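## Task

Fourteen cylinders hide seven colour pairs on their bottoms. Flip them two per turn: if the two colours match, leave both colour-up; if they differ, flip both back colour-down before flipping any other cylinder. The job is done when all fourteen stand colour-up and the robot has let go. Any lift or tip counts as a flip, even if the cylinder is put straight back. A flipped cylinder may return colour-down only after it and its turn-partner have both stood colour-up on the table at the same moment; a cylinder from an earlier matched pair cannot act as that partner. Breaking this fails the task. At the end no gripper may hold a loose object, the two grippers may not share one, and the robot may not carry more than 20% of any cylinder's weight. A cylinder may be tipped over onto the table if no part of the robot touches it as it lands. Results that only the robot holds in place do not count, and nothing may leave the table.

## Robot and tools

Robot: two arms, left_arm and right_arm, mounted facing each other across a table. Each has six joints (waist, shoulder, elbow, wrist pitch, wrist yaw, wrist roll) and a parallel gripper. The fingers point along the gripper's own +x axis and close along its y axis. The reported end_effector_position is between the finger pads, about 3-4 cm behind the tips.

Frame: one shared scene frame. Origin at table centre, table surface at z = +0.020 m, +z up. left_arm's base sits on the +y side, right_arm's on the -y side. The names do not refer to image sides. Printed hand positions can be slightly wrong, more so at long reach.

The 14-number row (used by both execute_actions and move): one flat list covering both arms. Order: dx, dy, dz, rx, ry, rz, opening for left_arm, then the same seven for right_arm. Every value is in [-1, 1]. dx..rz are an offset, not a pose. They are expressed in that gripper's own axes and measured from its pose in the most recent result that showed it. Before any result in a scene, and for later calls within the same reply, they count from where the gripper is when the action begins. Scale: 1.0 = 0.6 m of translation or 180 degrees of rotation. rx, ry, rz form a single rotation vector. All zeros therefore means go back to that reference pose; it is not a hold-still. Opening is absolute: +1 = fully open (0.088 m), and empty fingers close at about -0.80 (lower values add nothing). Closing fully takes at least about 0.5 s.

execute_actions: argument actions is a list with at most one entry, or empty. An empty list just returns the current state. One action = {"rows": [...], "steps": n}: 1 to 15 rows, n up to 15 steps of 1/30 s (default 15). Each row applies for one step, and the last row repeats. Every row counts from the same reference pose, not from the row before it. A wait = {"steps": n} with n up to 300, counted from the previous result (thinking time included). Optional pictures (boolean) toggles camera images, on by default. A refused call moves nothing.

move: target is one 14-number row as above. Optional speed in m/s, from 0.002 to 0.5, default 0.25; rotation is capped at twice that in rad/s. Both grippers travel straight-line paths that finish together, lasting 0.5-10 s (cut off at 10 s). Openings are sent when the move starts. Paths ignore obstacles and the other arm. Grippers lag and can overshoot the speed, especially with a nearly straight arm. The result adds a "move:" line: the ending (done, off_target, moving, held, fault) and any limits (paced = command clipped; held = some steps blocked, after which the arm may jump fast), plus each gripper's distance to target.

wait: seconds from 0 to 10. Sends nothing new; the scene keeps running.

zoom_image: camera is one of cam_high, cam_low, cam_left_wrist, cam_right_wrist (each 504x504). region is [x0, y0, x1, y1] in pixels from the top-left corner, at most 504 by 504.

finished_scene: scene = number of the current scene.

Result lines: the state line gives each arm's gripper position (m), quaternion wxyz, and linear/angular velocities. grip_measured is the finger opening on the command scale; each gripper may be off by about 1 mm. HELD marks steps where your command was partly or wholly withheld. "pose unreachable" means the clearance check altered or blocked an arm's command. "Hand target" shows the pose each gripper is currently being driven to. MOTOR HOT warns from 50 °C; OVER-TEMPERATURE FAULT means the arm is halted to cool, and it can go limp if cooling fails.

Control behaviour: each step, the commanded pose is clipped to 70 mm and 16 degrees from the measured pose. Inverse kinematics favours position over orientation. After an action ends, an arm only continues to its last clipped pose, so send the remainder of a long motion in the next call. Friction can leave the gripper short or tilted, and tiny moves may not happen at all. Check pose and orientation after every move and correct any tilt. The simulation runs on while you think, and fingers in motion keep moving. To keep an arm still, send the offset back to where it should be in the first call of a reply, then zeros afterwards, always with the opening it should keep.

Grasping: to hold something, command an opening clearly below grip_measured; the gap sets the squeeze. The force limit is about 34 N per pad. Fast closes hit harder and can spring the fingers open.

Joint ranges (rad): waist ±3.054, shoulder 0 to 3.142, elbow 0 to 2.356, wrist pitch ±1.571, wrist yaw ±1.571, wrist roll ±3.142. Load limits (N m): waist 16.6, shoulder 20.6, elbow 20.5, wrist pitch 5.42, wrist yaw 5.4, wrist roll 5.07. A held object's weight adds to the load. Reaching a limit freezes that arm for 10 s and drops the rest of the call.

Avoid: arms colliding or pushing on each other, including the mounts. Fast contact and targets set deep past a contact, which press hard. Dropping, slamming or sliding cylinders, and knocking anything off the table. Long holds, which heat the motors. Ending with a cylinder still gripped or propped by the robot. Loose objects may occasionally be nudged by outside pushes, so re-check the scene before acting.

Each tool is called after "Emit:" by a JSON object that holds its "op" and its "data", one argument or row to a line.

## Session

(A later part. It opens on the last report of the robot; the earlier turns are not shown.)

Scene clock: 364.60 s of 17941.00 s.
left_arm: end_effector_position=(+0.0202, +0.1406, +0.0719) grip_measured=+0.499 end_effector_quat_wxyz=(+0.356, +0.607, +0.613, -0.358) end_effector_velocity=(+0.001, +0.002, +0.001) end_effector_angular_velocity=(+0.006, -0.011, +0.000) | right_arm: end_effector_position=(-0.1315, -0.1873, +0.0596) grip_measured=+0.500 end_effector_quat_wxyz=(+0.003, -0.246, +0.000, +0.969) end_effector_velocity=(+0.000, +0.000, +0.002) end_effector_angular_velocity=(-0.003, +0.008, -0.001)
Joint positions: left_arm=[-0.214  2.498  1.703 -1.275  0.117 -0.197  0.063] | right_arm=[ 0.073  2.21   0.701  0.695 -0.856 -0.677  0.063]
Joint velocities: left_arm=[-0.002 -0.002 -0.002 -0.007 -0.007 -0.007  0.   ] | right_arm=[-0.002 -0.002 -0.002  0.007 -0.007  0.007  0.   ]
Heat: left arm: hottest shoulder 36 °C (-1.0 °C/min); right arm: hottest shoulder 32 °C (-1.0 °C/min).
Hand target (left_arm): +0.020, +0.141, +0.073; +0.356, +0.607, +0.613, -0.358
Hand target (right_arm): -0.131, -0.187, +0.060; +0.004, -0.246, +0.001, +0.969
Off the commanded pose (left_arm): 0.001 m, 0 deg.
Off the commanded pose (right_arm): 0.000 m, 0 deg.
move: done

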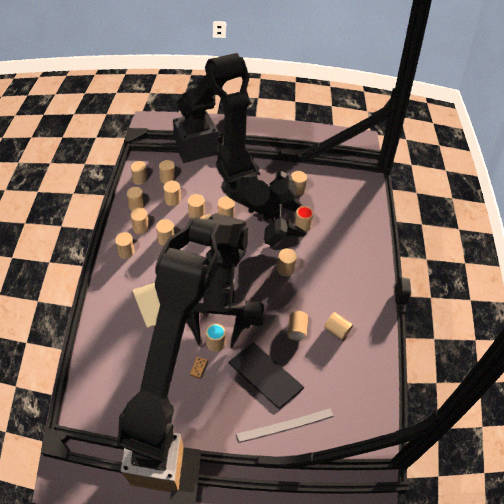

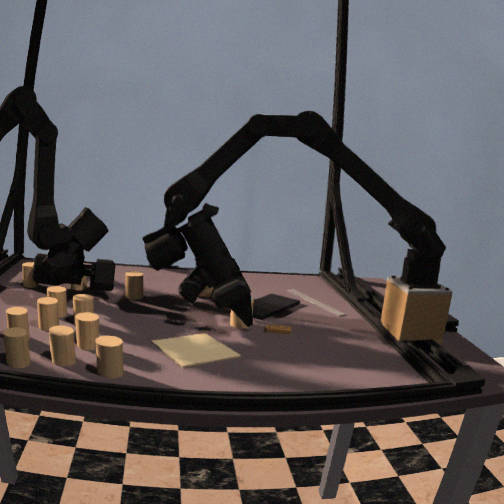

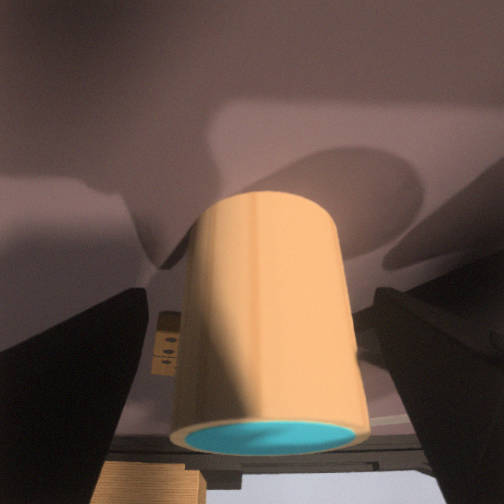

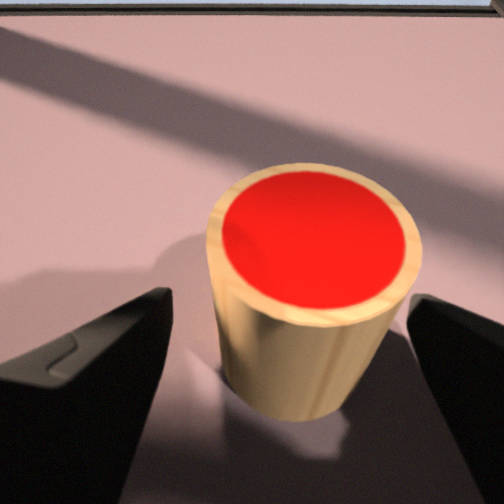

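Emit:
{"op": "execute_actions", "data": {
  "actions": [
    {"rows":[[0,0,0,0,0,0,-0.3,0,0,0,0,0,0,-0.3]],"steps":10}
  ],
  "pictures": false
}}

Emit:
{"op": "move", "data": {
  "target": [-0.068,0,-0.015,0,-0.5,0,-0.3,-0.035,0,0.095,0,0.5,0,-0.3],
  "speed": 0.35
}}

Emit:
{"op": "move", "data": {
  "target": [0.052,0,-0.091,0,0,0,-0.3,0.065,0,0.063,0,0,0,-0.3],
  "speed": 0.05
}}

Emit:
{"op": "move", "data": {
  "target": [0.019,0,0.047,0,0.505,0,0.6,0.052,0,-0.023,0,-0.49,0,0.6],
  "speed": 0.35
}}

Scene clock: 377.60 s of 17941.00 s.
left_arm: end_effector_position=(+0.0201, +0.1406, +0.0720) grip_measured=+0.009 end_effector_quat_wxyz=(+0.356, +0.607, +0.613, -0.358) end_effector_velocity=(-0.001, +0.002, +0.001) end_effector_angular_velocity=(+0.006, -0.011, -0.004) | right_arm: end_effector_position=(-0.1316, -0.1873, +0.0597) grip_measured=+0.003 end_effector_quat_wxyz=(+0.003, -0.246, +0.000, +0.969) end_effector_velocity=(+0.002, -0.006, -0.001) end_effector_angular_velocity=(-0.025, +0.000, +0.016)
Joint positions: left_arm=[-0.214  2.498  1.703 -1.276  0.117 -0.197  0.039] | right_arm=[ 0.073  2.21   0.701  0.695 -0.856 -0.676  0.039]
Joint velocities: left_arm=[-0.007 -0.002 -0.002 -0.007 -0.007 -0.007 -0.   ] | right_arm=[-0.002 -0.002 -0.007 -0.022 -0.022 -0.007 -0.   ]
Heat: left arm: hottest shoulder 37 °C (+0.0 °C/min); right arm: hottest shoulder 32 °C (+0.0 °C/min).
Hand target (left_arm): +0.020, +0.141, +0.072; +0.356, +0.607, +0.613, -0.358
Hand target (right_arm): -0.132, -0.187, +0.060; +0.003, -0.246, +0.000, +0.969
Off the commanded pose (left_arm): 0.000 m, 0 deg.
Off the commanded pose (right_arm): 0.000 m, 0 deg.
Steps of this call (steps 1 to 90: nothing new was sent; then 9.67 s passed at rest; steps 91 to 100: all 10 steps of this action). Readings (end_effector_position):
91: left_arm (+0.0202, +0.1406, +0.0720) | right_arm (-0.1315, -0.1873, +0.0596)
92: left_arm (+0.0202, +0.1406, +0.0720) | right_arm (-0.1315, -0.1873, +0.0596)
94: left_arm (+0.0202, +0.1406, +0.0720) | right_arm (-0.1315, -0.1873, +0.0596)
98: left_arm (+0.0201, +0.1406, +0.0720) | right_arm (-0.1316, -0.1873, +0.0597)
100: the state above

Scene clock: 380.63 s of 17941.00 s.
left_arm: end_effector_position=(+0.0195, +0.1264, +0.1139) grip_measured=+0.009 end_effector_quat_wxyz=(+0.684, +0.172, +0.184, -0.684) end_effector_velocity=(+0.003, +0.002, -0.002) end_effector_angular_velocity=(+0.002, -0.020, +0.013) | right_arm: end_effector_position=(-0.1404, -0.1890, +0.1213) grip_measured=+0.000 end_effector_quat_wxyz=(+0.005, -0.857, +0.007, +0.516) end_effector_velocity=(+0.001, -0.001, +0.004) end_effector_angular_velocity=(-0.006, -0.002, -0.012)
Joint positions: left_arm=[-0.402  2.039  0.365  1.126 -0.352 -0.226  0.039] | right_arm=[ 0.495  2.47   2.    -1.512  0.269 -0.545  0.039]
Joint velocities: left_arm=[-0.002  0.007 -0.007  0.007 -0.022  0.007 -0.   ] | right_arm=[-0.002 -0.002  0.012 -0.022 -0.007  0.007 -0.   ]
Heat: left arm: hottest shoulder 37 °C (+0.0 °C/min); right arm: hottest shoulder 33 °C (+2.0 °C/min).
Hand target (left_arm): +0.020, +0.128, +0.112; +0.684, +0.175, +0.183, -0.684
Hand target (right_arm): -0.141, -0.188, +0.118; -0.005, +0.859, -0.007, -0.513
Off the commanded pose (left_arm): 0.003 m, 1 deg.
Off the commanded pose (right_arm): 0.002 m, 1 deg.
move: done

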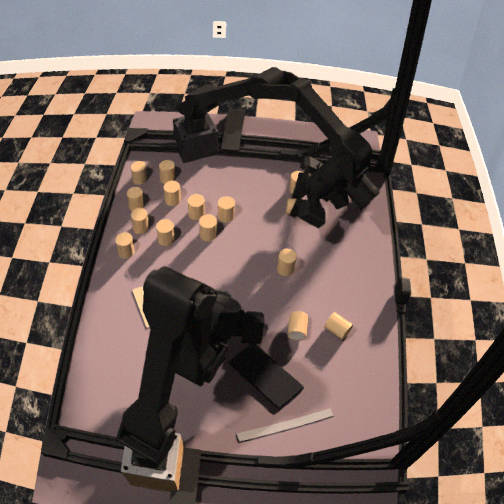

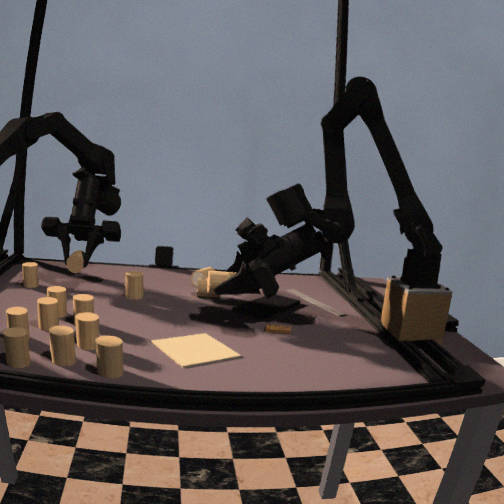

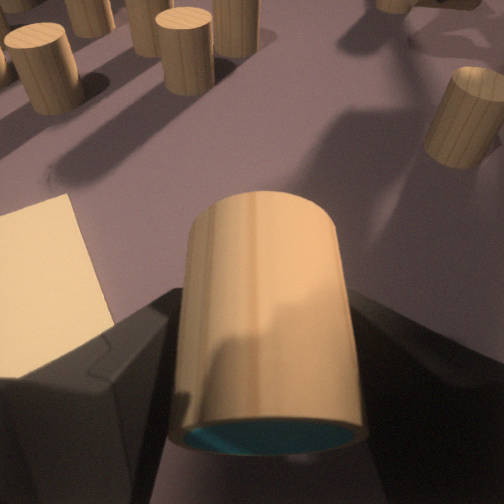

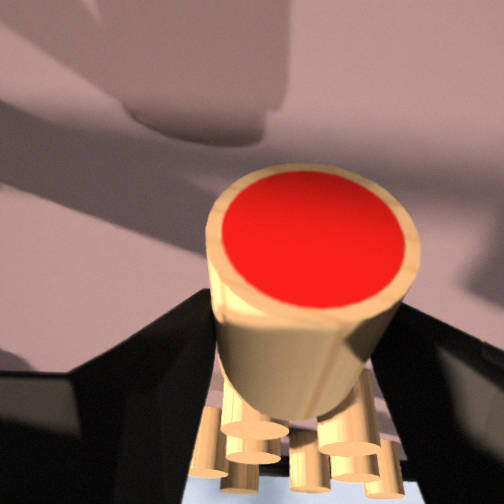

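Scene clock: 382.20 s of 17941.00 s.
left_arm: end_effector_position=(+0.0194, +0.1257, +0.0537) grip_measured=+0.009 end_effector_quat_wxyz=(+0.685, +0.170, +0.183, -0.685) end_effector_velocity=(-0.002, +0.000, -0.001) end_effector_angular_velocity=(-0.001, -0.002, -0.012) | right_arm: end_effector_position=(-0.1534, -0.1879, +0.0768) grip_measured=-0.002 end_effector_quat_wxyz=(+0.007, -0.856, +0.005, +0.518) end_effector_velocity=(-0.003, -0.001, -0.000) end_effector_angular_velocity=(-0.006, +0.021, -0.018)
Joint positions: left_arm=[-0.402  2.43   0.435  1.454 -0.353 -0.226  0.039] | right_arm=[ 0.51   2.576  2.018 -1.421  0.265 -0.53   0.039]
Joint velocities: left_arm=[-0.002  0.007  0.002  0.007  0.007  0.007  0.   ] | right_arm=[-0.002 -0.002  0.002  0.007 -0.022  0.007 -0.   ]
Heat: left arm: hottest shoulder 37 °C (-1.0 °C/min); right arm: hottest shoulder 33 °C (+2.0 °C/min).
Hand target (left_arm): +0.019, +0.126, +0.051; +0.684, +0.172, +0.184, -0.684
Hand target (right_arm): -0.155, -0.189, +0.069; -0.005, +0.857, -0.007, -0.516
Off the commanded pose (left_arm): 0.003 m, 0 deg.
Off the commanded pose (right_arm): 0.008 m, 0 deg.
move: done

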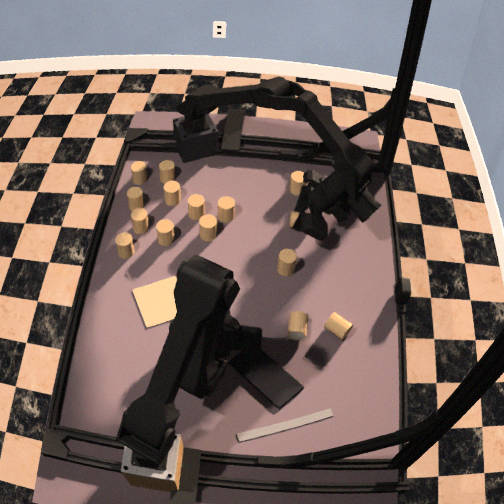

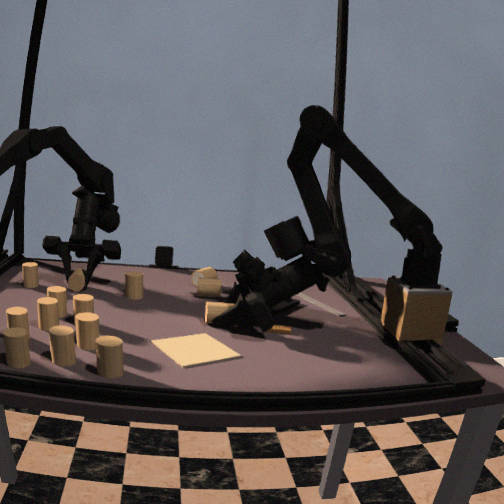

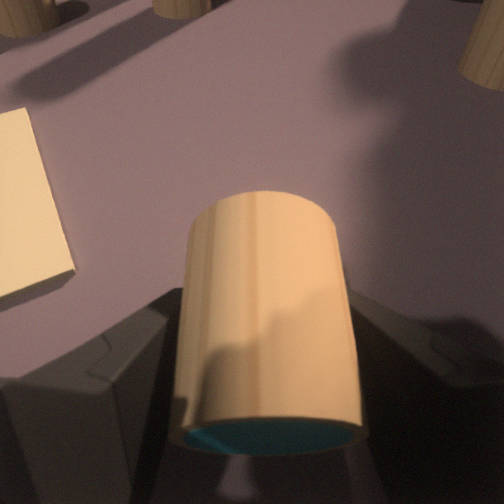

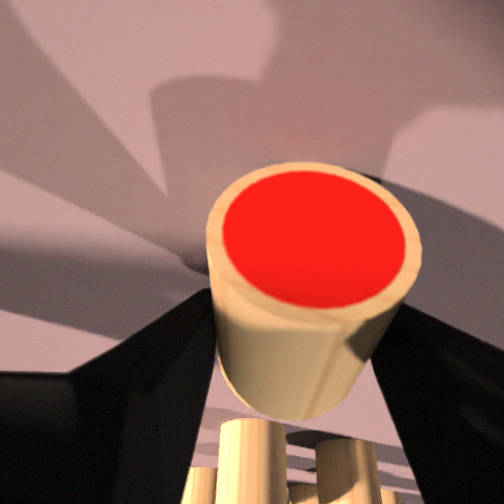

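Scene clock: 385.03 s of 17941.00 s.
left_arm: end_effector_position=(+0.0203, +0.1033, +0.0745) grip_measured=+0.600 end_effector_quat_wxyz=(+0.354, +0.607, +0.615, -0.358) end_effector_velocity=(+0.002, -0.000, +0.004) end_effector_angular_velocity=(+0.003, -0.024, -0.007) | right_arm: end_effector_position=(-0.1283, -0.1841, +0.0620) grip_measured=+0.600 end_effector_quat_wxyz=(+0.006, -0.253, -0.011, +0.967) end_effector_velocity=(+0.001, -0.004, +0.000) end_effector_angular_velocity=(-0.004, +0.013, +0.016)
Joint positions: left_arm=[-0.193  2.638  1.991 -1.429  0.112 -0.178  0.068] | right_arm=[ 0.064  2.19   0.703  0.659 -0.845 -0.711  0.068]
Joint velocities: left_arm=[-0.002 -0.002  0.012 -0.022 -0.022 -0.007 -0.   ] | right_arm=[-0.002  0.002 -0.007  0.007 -0.022 -0.007 -0.   ]
Heat: left arm: hottest shoulder 37 °C (-1.0 °C/min); right arm: hottest shoulder 33 °C (+2.0 °C/min).
Hand target (left_arm): +0.021, +0.102, +0.073; +0.352, +0.606, +0.617, -0.357
Hand target (right_arm): -0.126, -0.187, +0.057; +0.004, -0.255, -0.002, +0.967
Off the commanded pose (left_arm): 0.002 m, 1 deg.
Off the commanded pose (right_arm): 0.008 m, 1 deg.
move: done

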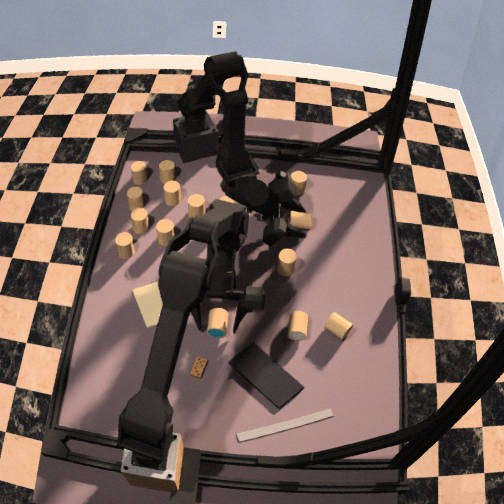

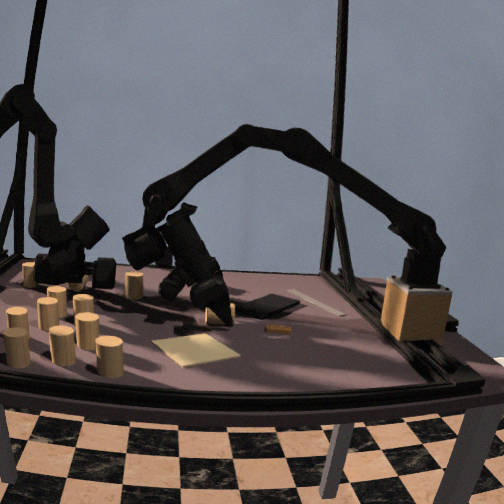

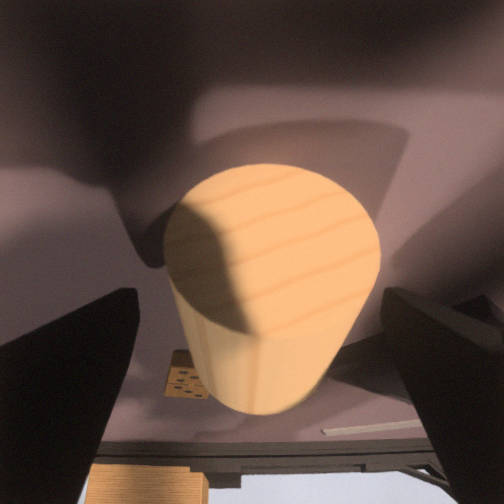

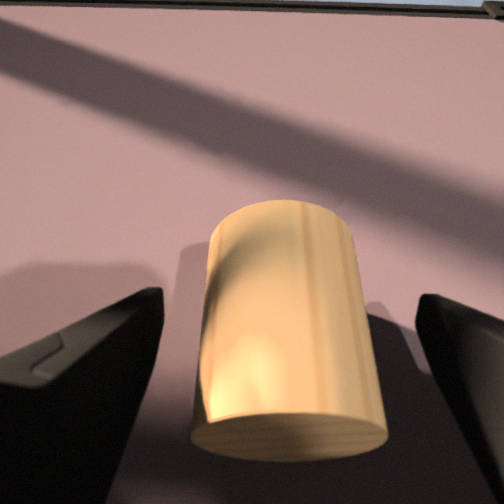

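Emit:
{"op": "execute_actions", "data": {
  "actions": [
    {"rows":[[0,0,0,0,0,0,0.6,0.006,0,-0.012,0.008,0,0,0.6],[0,0,0,0,0,0,0.6,0.006,0,-0.012,0.008,0,0,0.6],[0,0,0,0,0,0,0.6,0.006,0,-0.012,0.008,0,0,0.6],[0,0,0,0,0,0,0.6,0.006,0,-0.012,0.008,0,0,0.6],[0,0,0,0,0,0,-0.3,0.006,0,-0.012,0.008,0,0,-0.3]],"steps":15}
  ],
  "pictures": false
}}

Emit:
{"op": "move", "data": {
  "target": [-0.098,0,-0.05,0,-0.5,0,-0.3,-0.218,0.21,0.051,0,0.5,0,-0.3],
  "speed": 0.35
}}

Emit:
{"op": "move", "data": {
  "target": [0.073,0,-0.127,0.006,0,0,-0.3,0.13,0,0.075,0,0,0,-0.3],
  "speed": 0.05
}}

Scene clock: 398.60 s of 17941.00 s.
left_arm: end_effector_position=(+0.0205, +0.1035, +0.0741) grip_measured=+0.012 end_effector_quat_wxyz=(+0.354, +0.607, +0.615, -0.357) end_effector_velocity=(-0.001, +0.001, +0.003) end_effector_angular_velocity=(+0.001, -0.018, +0.008) | right_arm: end_effector_position=(-0.1281, -0.1848, +0.0569) grip_measured=-0.001 end_effector_quat_wxyz=(+0.008, -0.251, -0.001, +0.968) end_effector_velocity=(+0.001, -0.005, +0.000) end_effector_angular_velocity=(-0.012, +0.008, +0.016)
Joint positions: left_arm=[-0.193  2.639  1.992 -1.43   0.112 -0.178  0.04 ] | right_arm=[ 0.064  2.214  0.702  0.686 -0.848 -0.69   0.039]
Joint velocities: left_arm=[-0.007 -0.007 -0.002 -0.007 -0.007 -0.022  0.   ] | right_arm=[-0.002 -0.002 -0.007 -0.007 -0.022 -0.007 -0.   ]
Heat: left arm: hottest shoulder 38 °C (+0.0 °C/min); right arm: hottest shoulder 32 °C (+1.0 °C/min).
Hand target (left_arm): +0.020, +0.103, +0.074; +0.354, +0.607, +0.615, -0.358
Hand target (right_arm): -0.128, -0.184, +0.054; +0.009, -0.253, +0.001, +0.967
Off the commanded pose (left_arm): 0.000 m, 0 deg.
Off the commanded pose (right_arm): 0.003 m, 0 deg.
Steps of this call (steps 1 to 90: nothing new was sent; then 10.07 s passed at rest; steps 91 to 105: all 15 steps of this action). Readings (end_effector_position):
91: left_arm (+0.0205, +0.1035, +0.0741) | right_arm (-0.1282, -0.1840, +0.0613)
92: left_arm (+0.0205, +0.1035, +0.0741) | right_arm (-0.1283, -0.1838, +0.0606)
94: left_arm (+0.0205, +0.1035, +0.0741) | right_arm (-0.1281, -0.1843, +0.0586)
98: left_arm (+0.0205, +0.1035, +0.0741) | right_arm (-0.1278, -0.1847, +0.0565)
105: the state above

Scene clock: 401.63 s of 17941.00 s.
left_arm: end_effector_position=(+0.0205, +0.0977, +0.1433) grip_measured=+0.011 end_effector_quat_wxyz=(+0.684, +0.173, +0.187, -0.684) end_effector_velocity=(+0.003, +0.002, -0.001) end_effector_angular_velocity=(-0.002, -0.005, +0.020) | right_arm: end_effector_position=(-0.0299, -0.3151, +0.1455) grip_measured=+0.000 end_effector_quat_wxyz=(+0.008, -0.860, +0.012, +0.509) end_effector_velocity=(+0.004, -0.000, +0.002) end_effector_angular_velocity=(-0.008, -0.022, +0.007)
Joint positions: left_arm=[-0.353  1.904  0.474  0.887 -0.309 -0.204  0.04 ] | right_arm=[ 0.632  1.867  1.112 -1.274  0.214 -0.403  0.039]
Joint velocities: left_arm=[-0.002  0.002 -0.007  0.007 -0.022 -0.007 -0.   ] | right_arm=[-0.002  0.002  0.002 -0.022  0.007 -0.007 -0.   ]
Heat: left arm: hottest shoulder 38 °C (+1.0 °C/min); right arm: hottest shoulder 32 °C (+1.0 °C/min).
Hand target (left_arm): +0.020, +0.100, +0.141; +0.684, +0.176, +0.186, -0.683
Hand target (right_arm): -0.032, -0.314, +0.145; -0.009, +0.861, -0.010, -0.508
Off the commanded pose (left_arm): 0.004 m, 1 deg.
Off the commanded pose (right_arm): 0.003 m, 1 deg.
move: done

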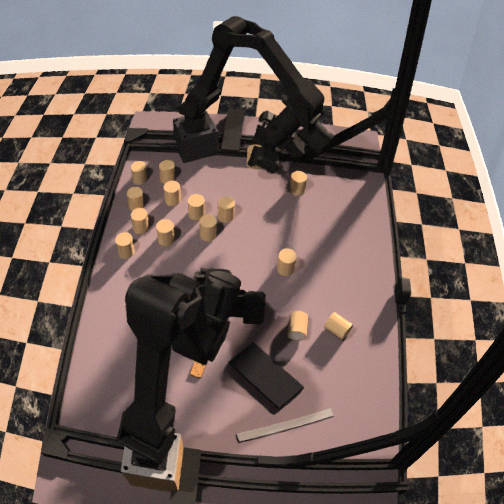

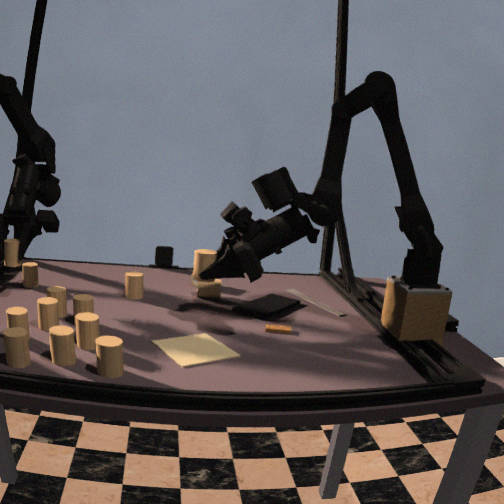

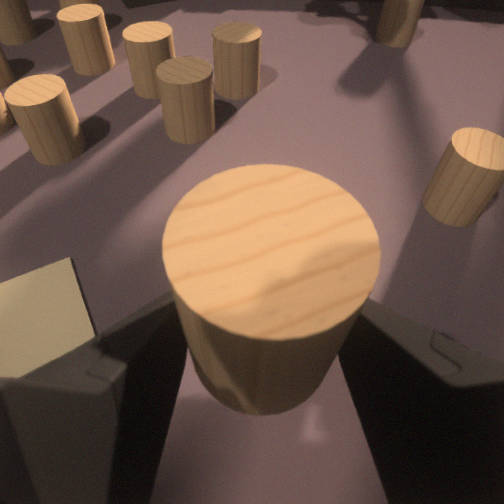

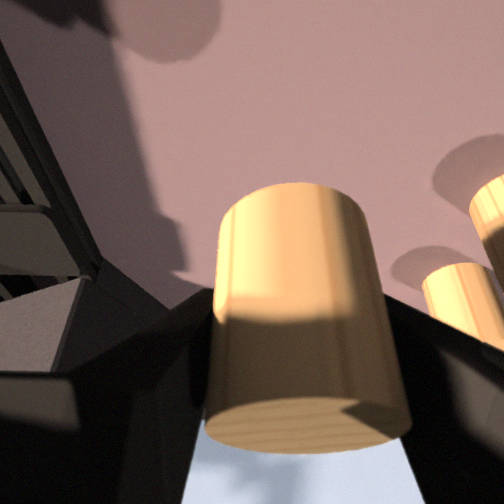

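Scene clock: 403.70 s of 17941.00 s.
left_arm: end_effector_position=(+0.0200, +0.0978, +0.0568) grip_measured=+0.011 end_effector_quat_wxyz=(+0.683, +0.177, +0.182, -0.685) end_effector_velocity=(-0.001, -0.002, +0.002) end_effector_angular_velocity=(-0.017, +0.009, +0.007) | right_arm: end_effector_position=(-0.0332, -0.3134, +0.0675) grip_measured=+0.000 end_effector_quat_wxyz=(+0.011, -0.858, +0.010, +0.514) end_effector_velocity=(+0.001, -0.002, +0.001) end_effector_angular_velocity=(-0.020, -0.003, +0.019)
Joint positions: left_arm=[-0.355  2.388  0.527  1.32  -0.311 -0.19   0.04 ] | right_arm=[ 0.632  2.056  1.011 -0.97   0.214 -0.402  0.039]
Joint velocities: left_arm=[-0.002  0.007  0.002  0.022 -0.007 -0.007 -0.   ] | right_arm=[ 0.002 -0.002 -0.002 -0.007 -0.007 -0.022 -0.   ]
Heat: left arm: hottest shoulder 37 °C (+0.0 °C/min); right arm: hottest shoulder 32 °C (+0.0 °C/min).
Hand target (left_arm): +0.019, +0.098, +0.055; +0.682, +0.179, +0.181, -0.686
Hand target (right_arm): -0.031, -0.315, +0.056; -0.008, +0.860, -0.012, -0.509
Off the commanded pose (left_arm): 0.002 m, 0 deg.
Off the commanded pose (right_arm): 0.012 m, 1 deg.
move: off_target (right_arm)

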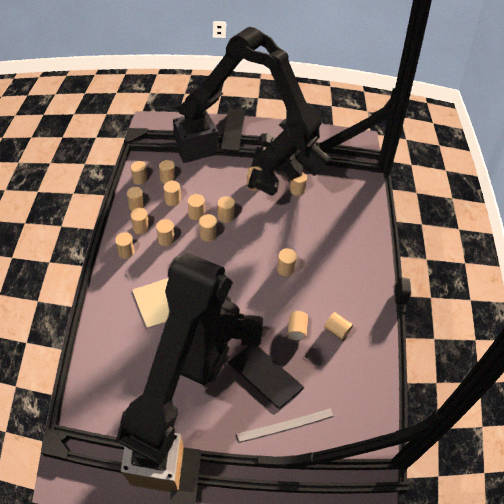

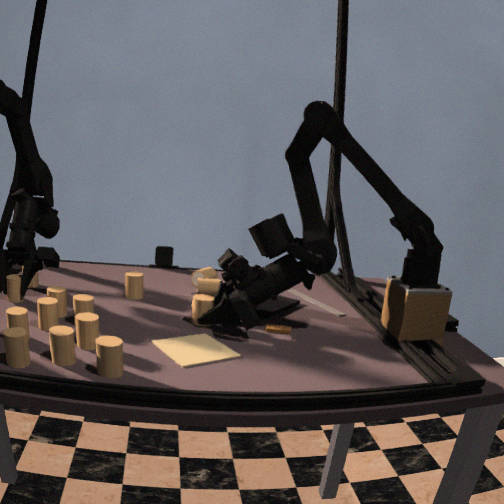

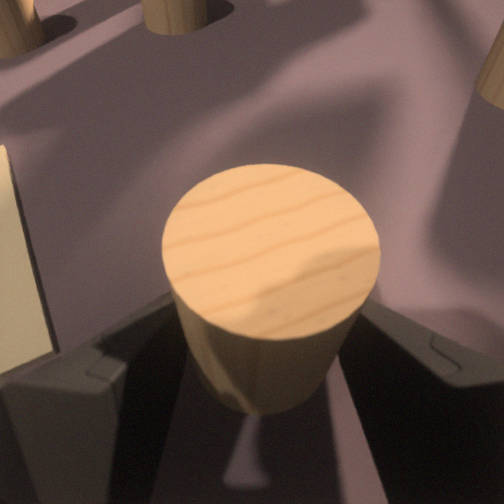

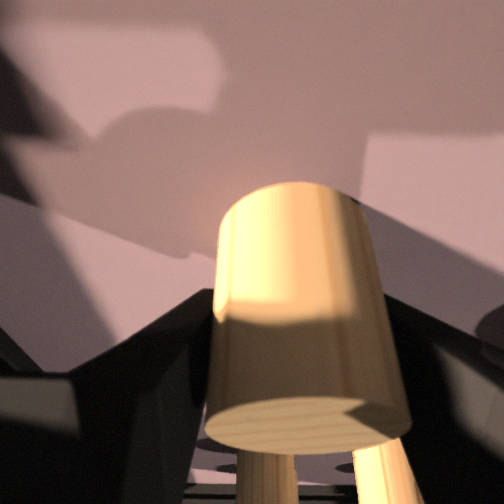

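Emit:
{"op": "move", "data": {
  "target": [0.005,0,-0.009,0,0,0,-0.3,-0.117,0,-0.064,0,0,0,0.7],
  "speed": 0.1
}}

Emit:
{"op": "move", "data": {
  "target": [0,0,0,0,0,0,0.5,-0.057,-0.417,0.102,0,-0.495,0,0.8],
  "speed": 0.35
}}

Scene clock: 411.80 s of 17941.00 s.
left_arm: end_effector_position=(+0.0196, +0.0965, +0.0559) grip_measured=+0.011 end_effector_quat_wxyz=(+0.684, +0.171, +0.179, -0.687) end_effector_velocity=(+0.000, -0.000, +0.002) end_effector_angular_velocity=(-0.008, +0.006, +0.007) | right_arm: end_effector_position=(-0.0292, -0.3155, +0.1432) grip_measured=+0.700 end_effector_quat_wxyz=(+0.007, -0.863, +0.012, +0.505) end_effector_velocity=(+0.003, +0.001, +0.001) end_effector_angular_velocity=(-0.008, -0.009, +0.020)
Joint positions: left_arm=[-0.355  2.407  0.532  1.347 -0.311 -0.19   0.04 ] | right_arm=[ 0.633  1.876  1.11  -1.272  0.216 -0.401  0.073]
Joint velocities: left_arm=[-0.002 -0.002 -0.002  0.007 -0.007 -0.007 -0.001] | right_arm=[-0.002 -0.002 -0.002 -0.007  0.007 -0.022 -0.   ]
Heat: left arm: hottest shoulder 36 °C (+0.0 °C/min); right arm: hottest shoulder 31 °C (-2.0 °C/min).
Hand target (left_arm): +0.020, +0.098, +0.051; +0.683, +0.177, +0.182, -0.685
Hand target (right_arm): -0.033, -0.314, +0.148; -0.011, +0.858, -0.010, -0.514
Off the commanded pose (left_arm): 0.005 m, 1 deg.
Off the commanded pose (right_arm): 0.005 m, 1 deg.
move: done

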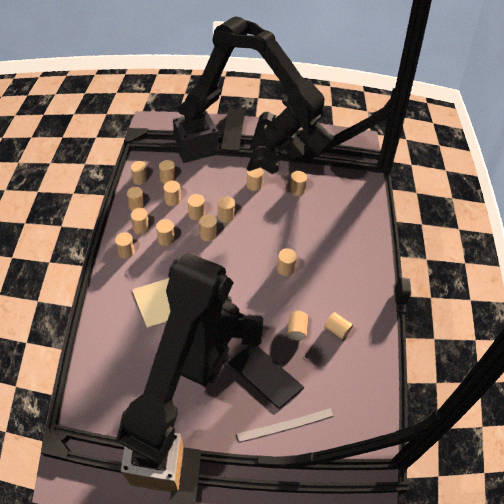

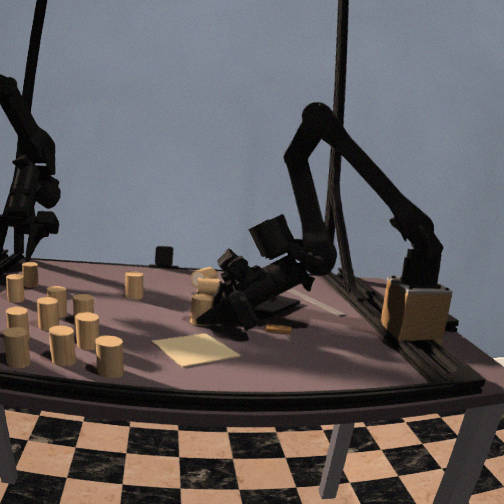

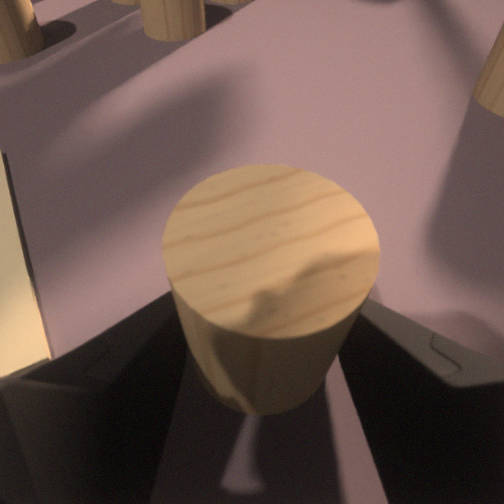

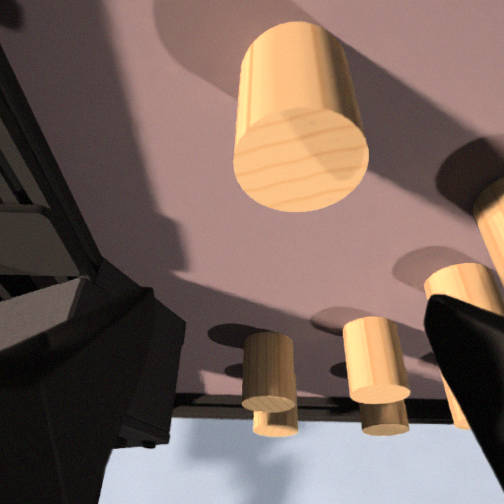

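Scene clock: 414.60 s of 17941.00 s.
left_arm: end_effector_position=(+0.0197, +0.0966, +0.0556) grip_measured=+0.500 end_effector_quat_wxyz=(+0.684, +0.172, +0.179, -0.686) end_effector_velocity=(-0.002, +0.001, -0.001) end_effector_angular_velocity=(+0.008, -0.006, -0.012) | right_arm: end_effector_position=(-0.0929, -0.0660, +0.1470) grip_measured=+0.800 end_effector_quat_wxyz=(+0.010, -0.263, +0.000, +0.965) end_effector_velocity=(+0.000, +0.000, -0.000) end_effector_angular_velocity=(+0.007, +0.007, +0.005)
Joint positions: left_arm=[-0.355  2.407  0.532  1.346 -0.311 -0.19   0.063] | right_arm=[-0.161  2.131  1.253 -0.207 -0.958 -1.002  0.078]
Joint velocities: left_arm=[-0.002 -0.002 -0.002 -0.007  0.007  0.007 -0.   ] | right_arm=[-0.002  0.002 -0.002  0.007 -0.007 -0.007 -0.   ]
Heat: left arm: hottest shoulder 36 °C (+0.0 °C/min); right arm: hottest shoulder 31 °C (-2.0 °C/min).
Hand target (left_arm): +0.020, +0.096, +0.056; +0.684, +0.171, +0.179, -0.687
Hand target (right_arm): -0.094, -0.063, +0.145; +0.009, -0.261, +0.001, +0.965
Off the commanded pose (left_arm): 0.000 m, 0 deg.
Off the commanded pose (right_arm): 0.005 m, 1 deg.
move: done

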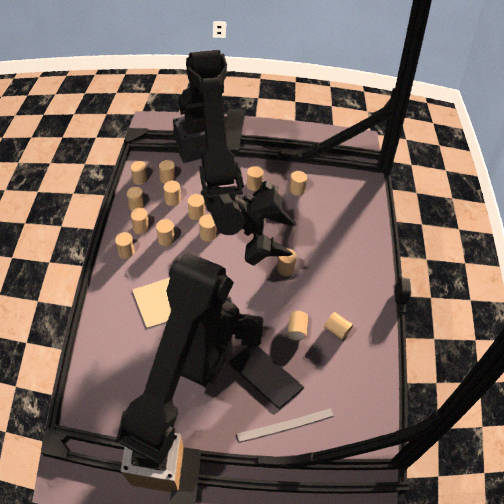

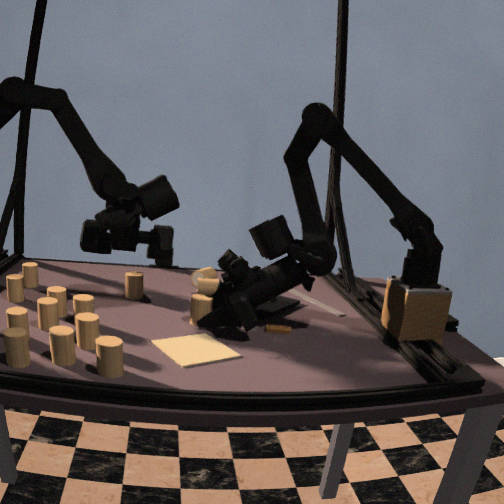

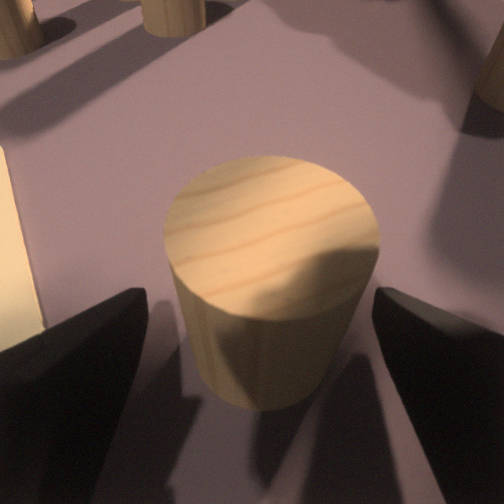

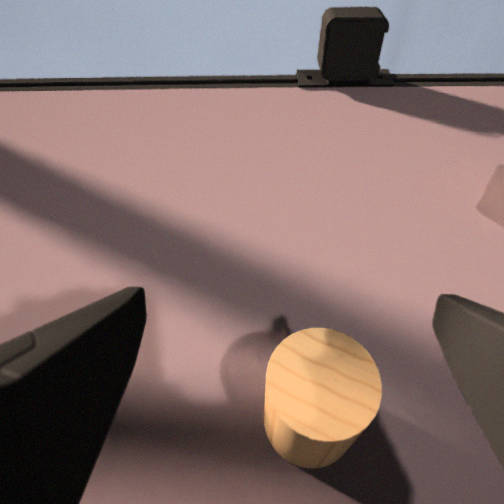

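Emit:
{"op": "move", "data": {
  "target": [0,0,0,0,0,0,0.5,0.068,-0.022,-0.118,0,0,0,0.8],
  "speed": 0.1
}}

Scene clock: 422.27 s of 17941.00 s.
left_arm: end_effector_position=(+0.0197, +0.0966, +0.0556) grip_measured=+0.500 end_effector_quat_wxyz=(+0.684, +0.172, +0.179, -0.686) end_effector_velocity=(+0.000, -0.000, +0.002) end_effector_angular_velocity=(-0.008, +0.006, +0.007) | right_arm: end_effector_position=(-0.0912, -0.0541, +0.0679) grip_measured=+0.800 end_effector_quat_wxyz=(+0.010, -0.265, +0.000, +0.964) end_effector_velocity=(+0.001, -0.001, +0.001) end_effector_angular_velocity=(-0.003, +0.004, +0.005)
Joint positions: left_arm=[-0.355  2.407  0.532  1.346 -0.311 -0.19   0.063] | right_arm=[-0.173  2.365  1.275 -0.011 -0.961 -1.022  0.078]
Joint velocities: left_arm=[-0.002 -0.002 -0.002  0.007 -0.007 -0.007 -0.   ] | right_arm=[-0.002 -0.002 -0.002 -0.007 -0.007 -0.007 -0.   ]
Heat: left arm: hottest shoulder 36 °C (+1.0 °C/min); right arm: hottest shoulder 32 °C (+0.0 °C/min).
Hand target (left_arm): +0.020, +0.097, +0.056; +0.684, +0.172, +0.179, -0.686
Hand target (right_arm): -0.091, -0.052, +0.065; +0.010, -0.263, -0.000, +0.965
Off the commanded pose (left_arm): 0.000 m, 0 deg.
Off the commanded pose (right_arm): 0.003 m, 0 deg.
After step 90, 3.33 s passed at rest.
move: done

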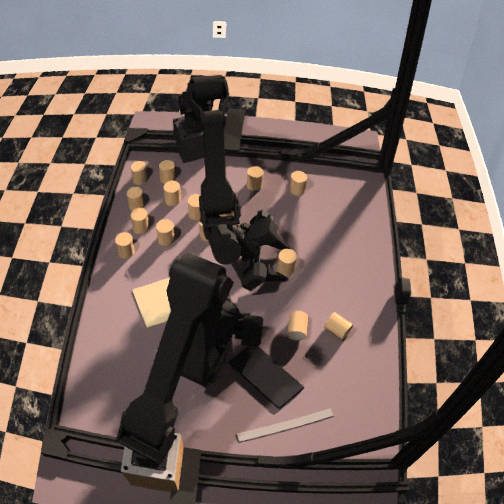

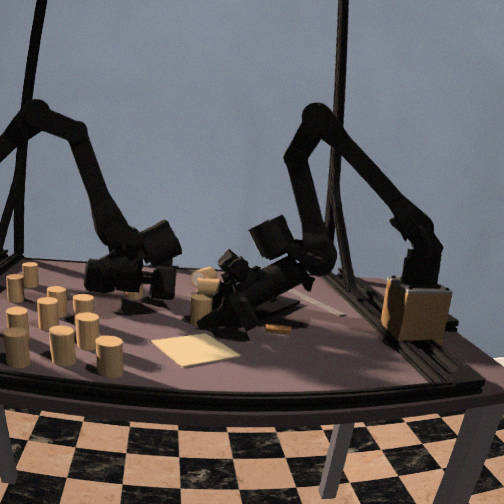

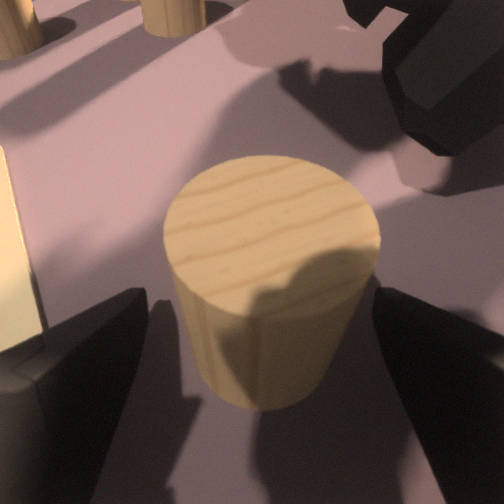

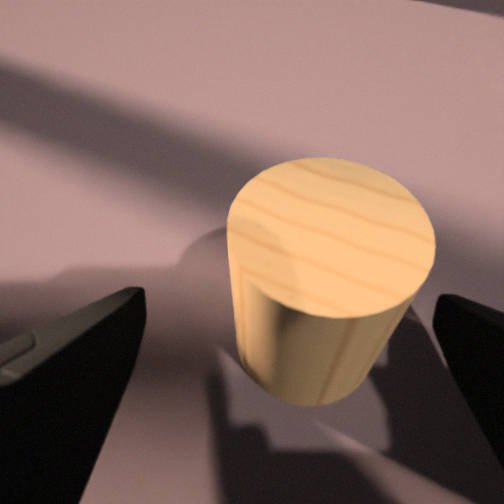

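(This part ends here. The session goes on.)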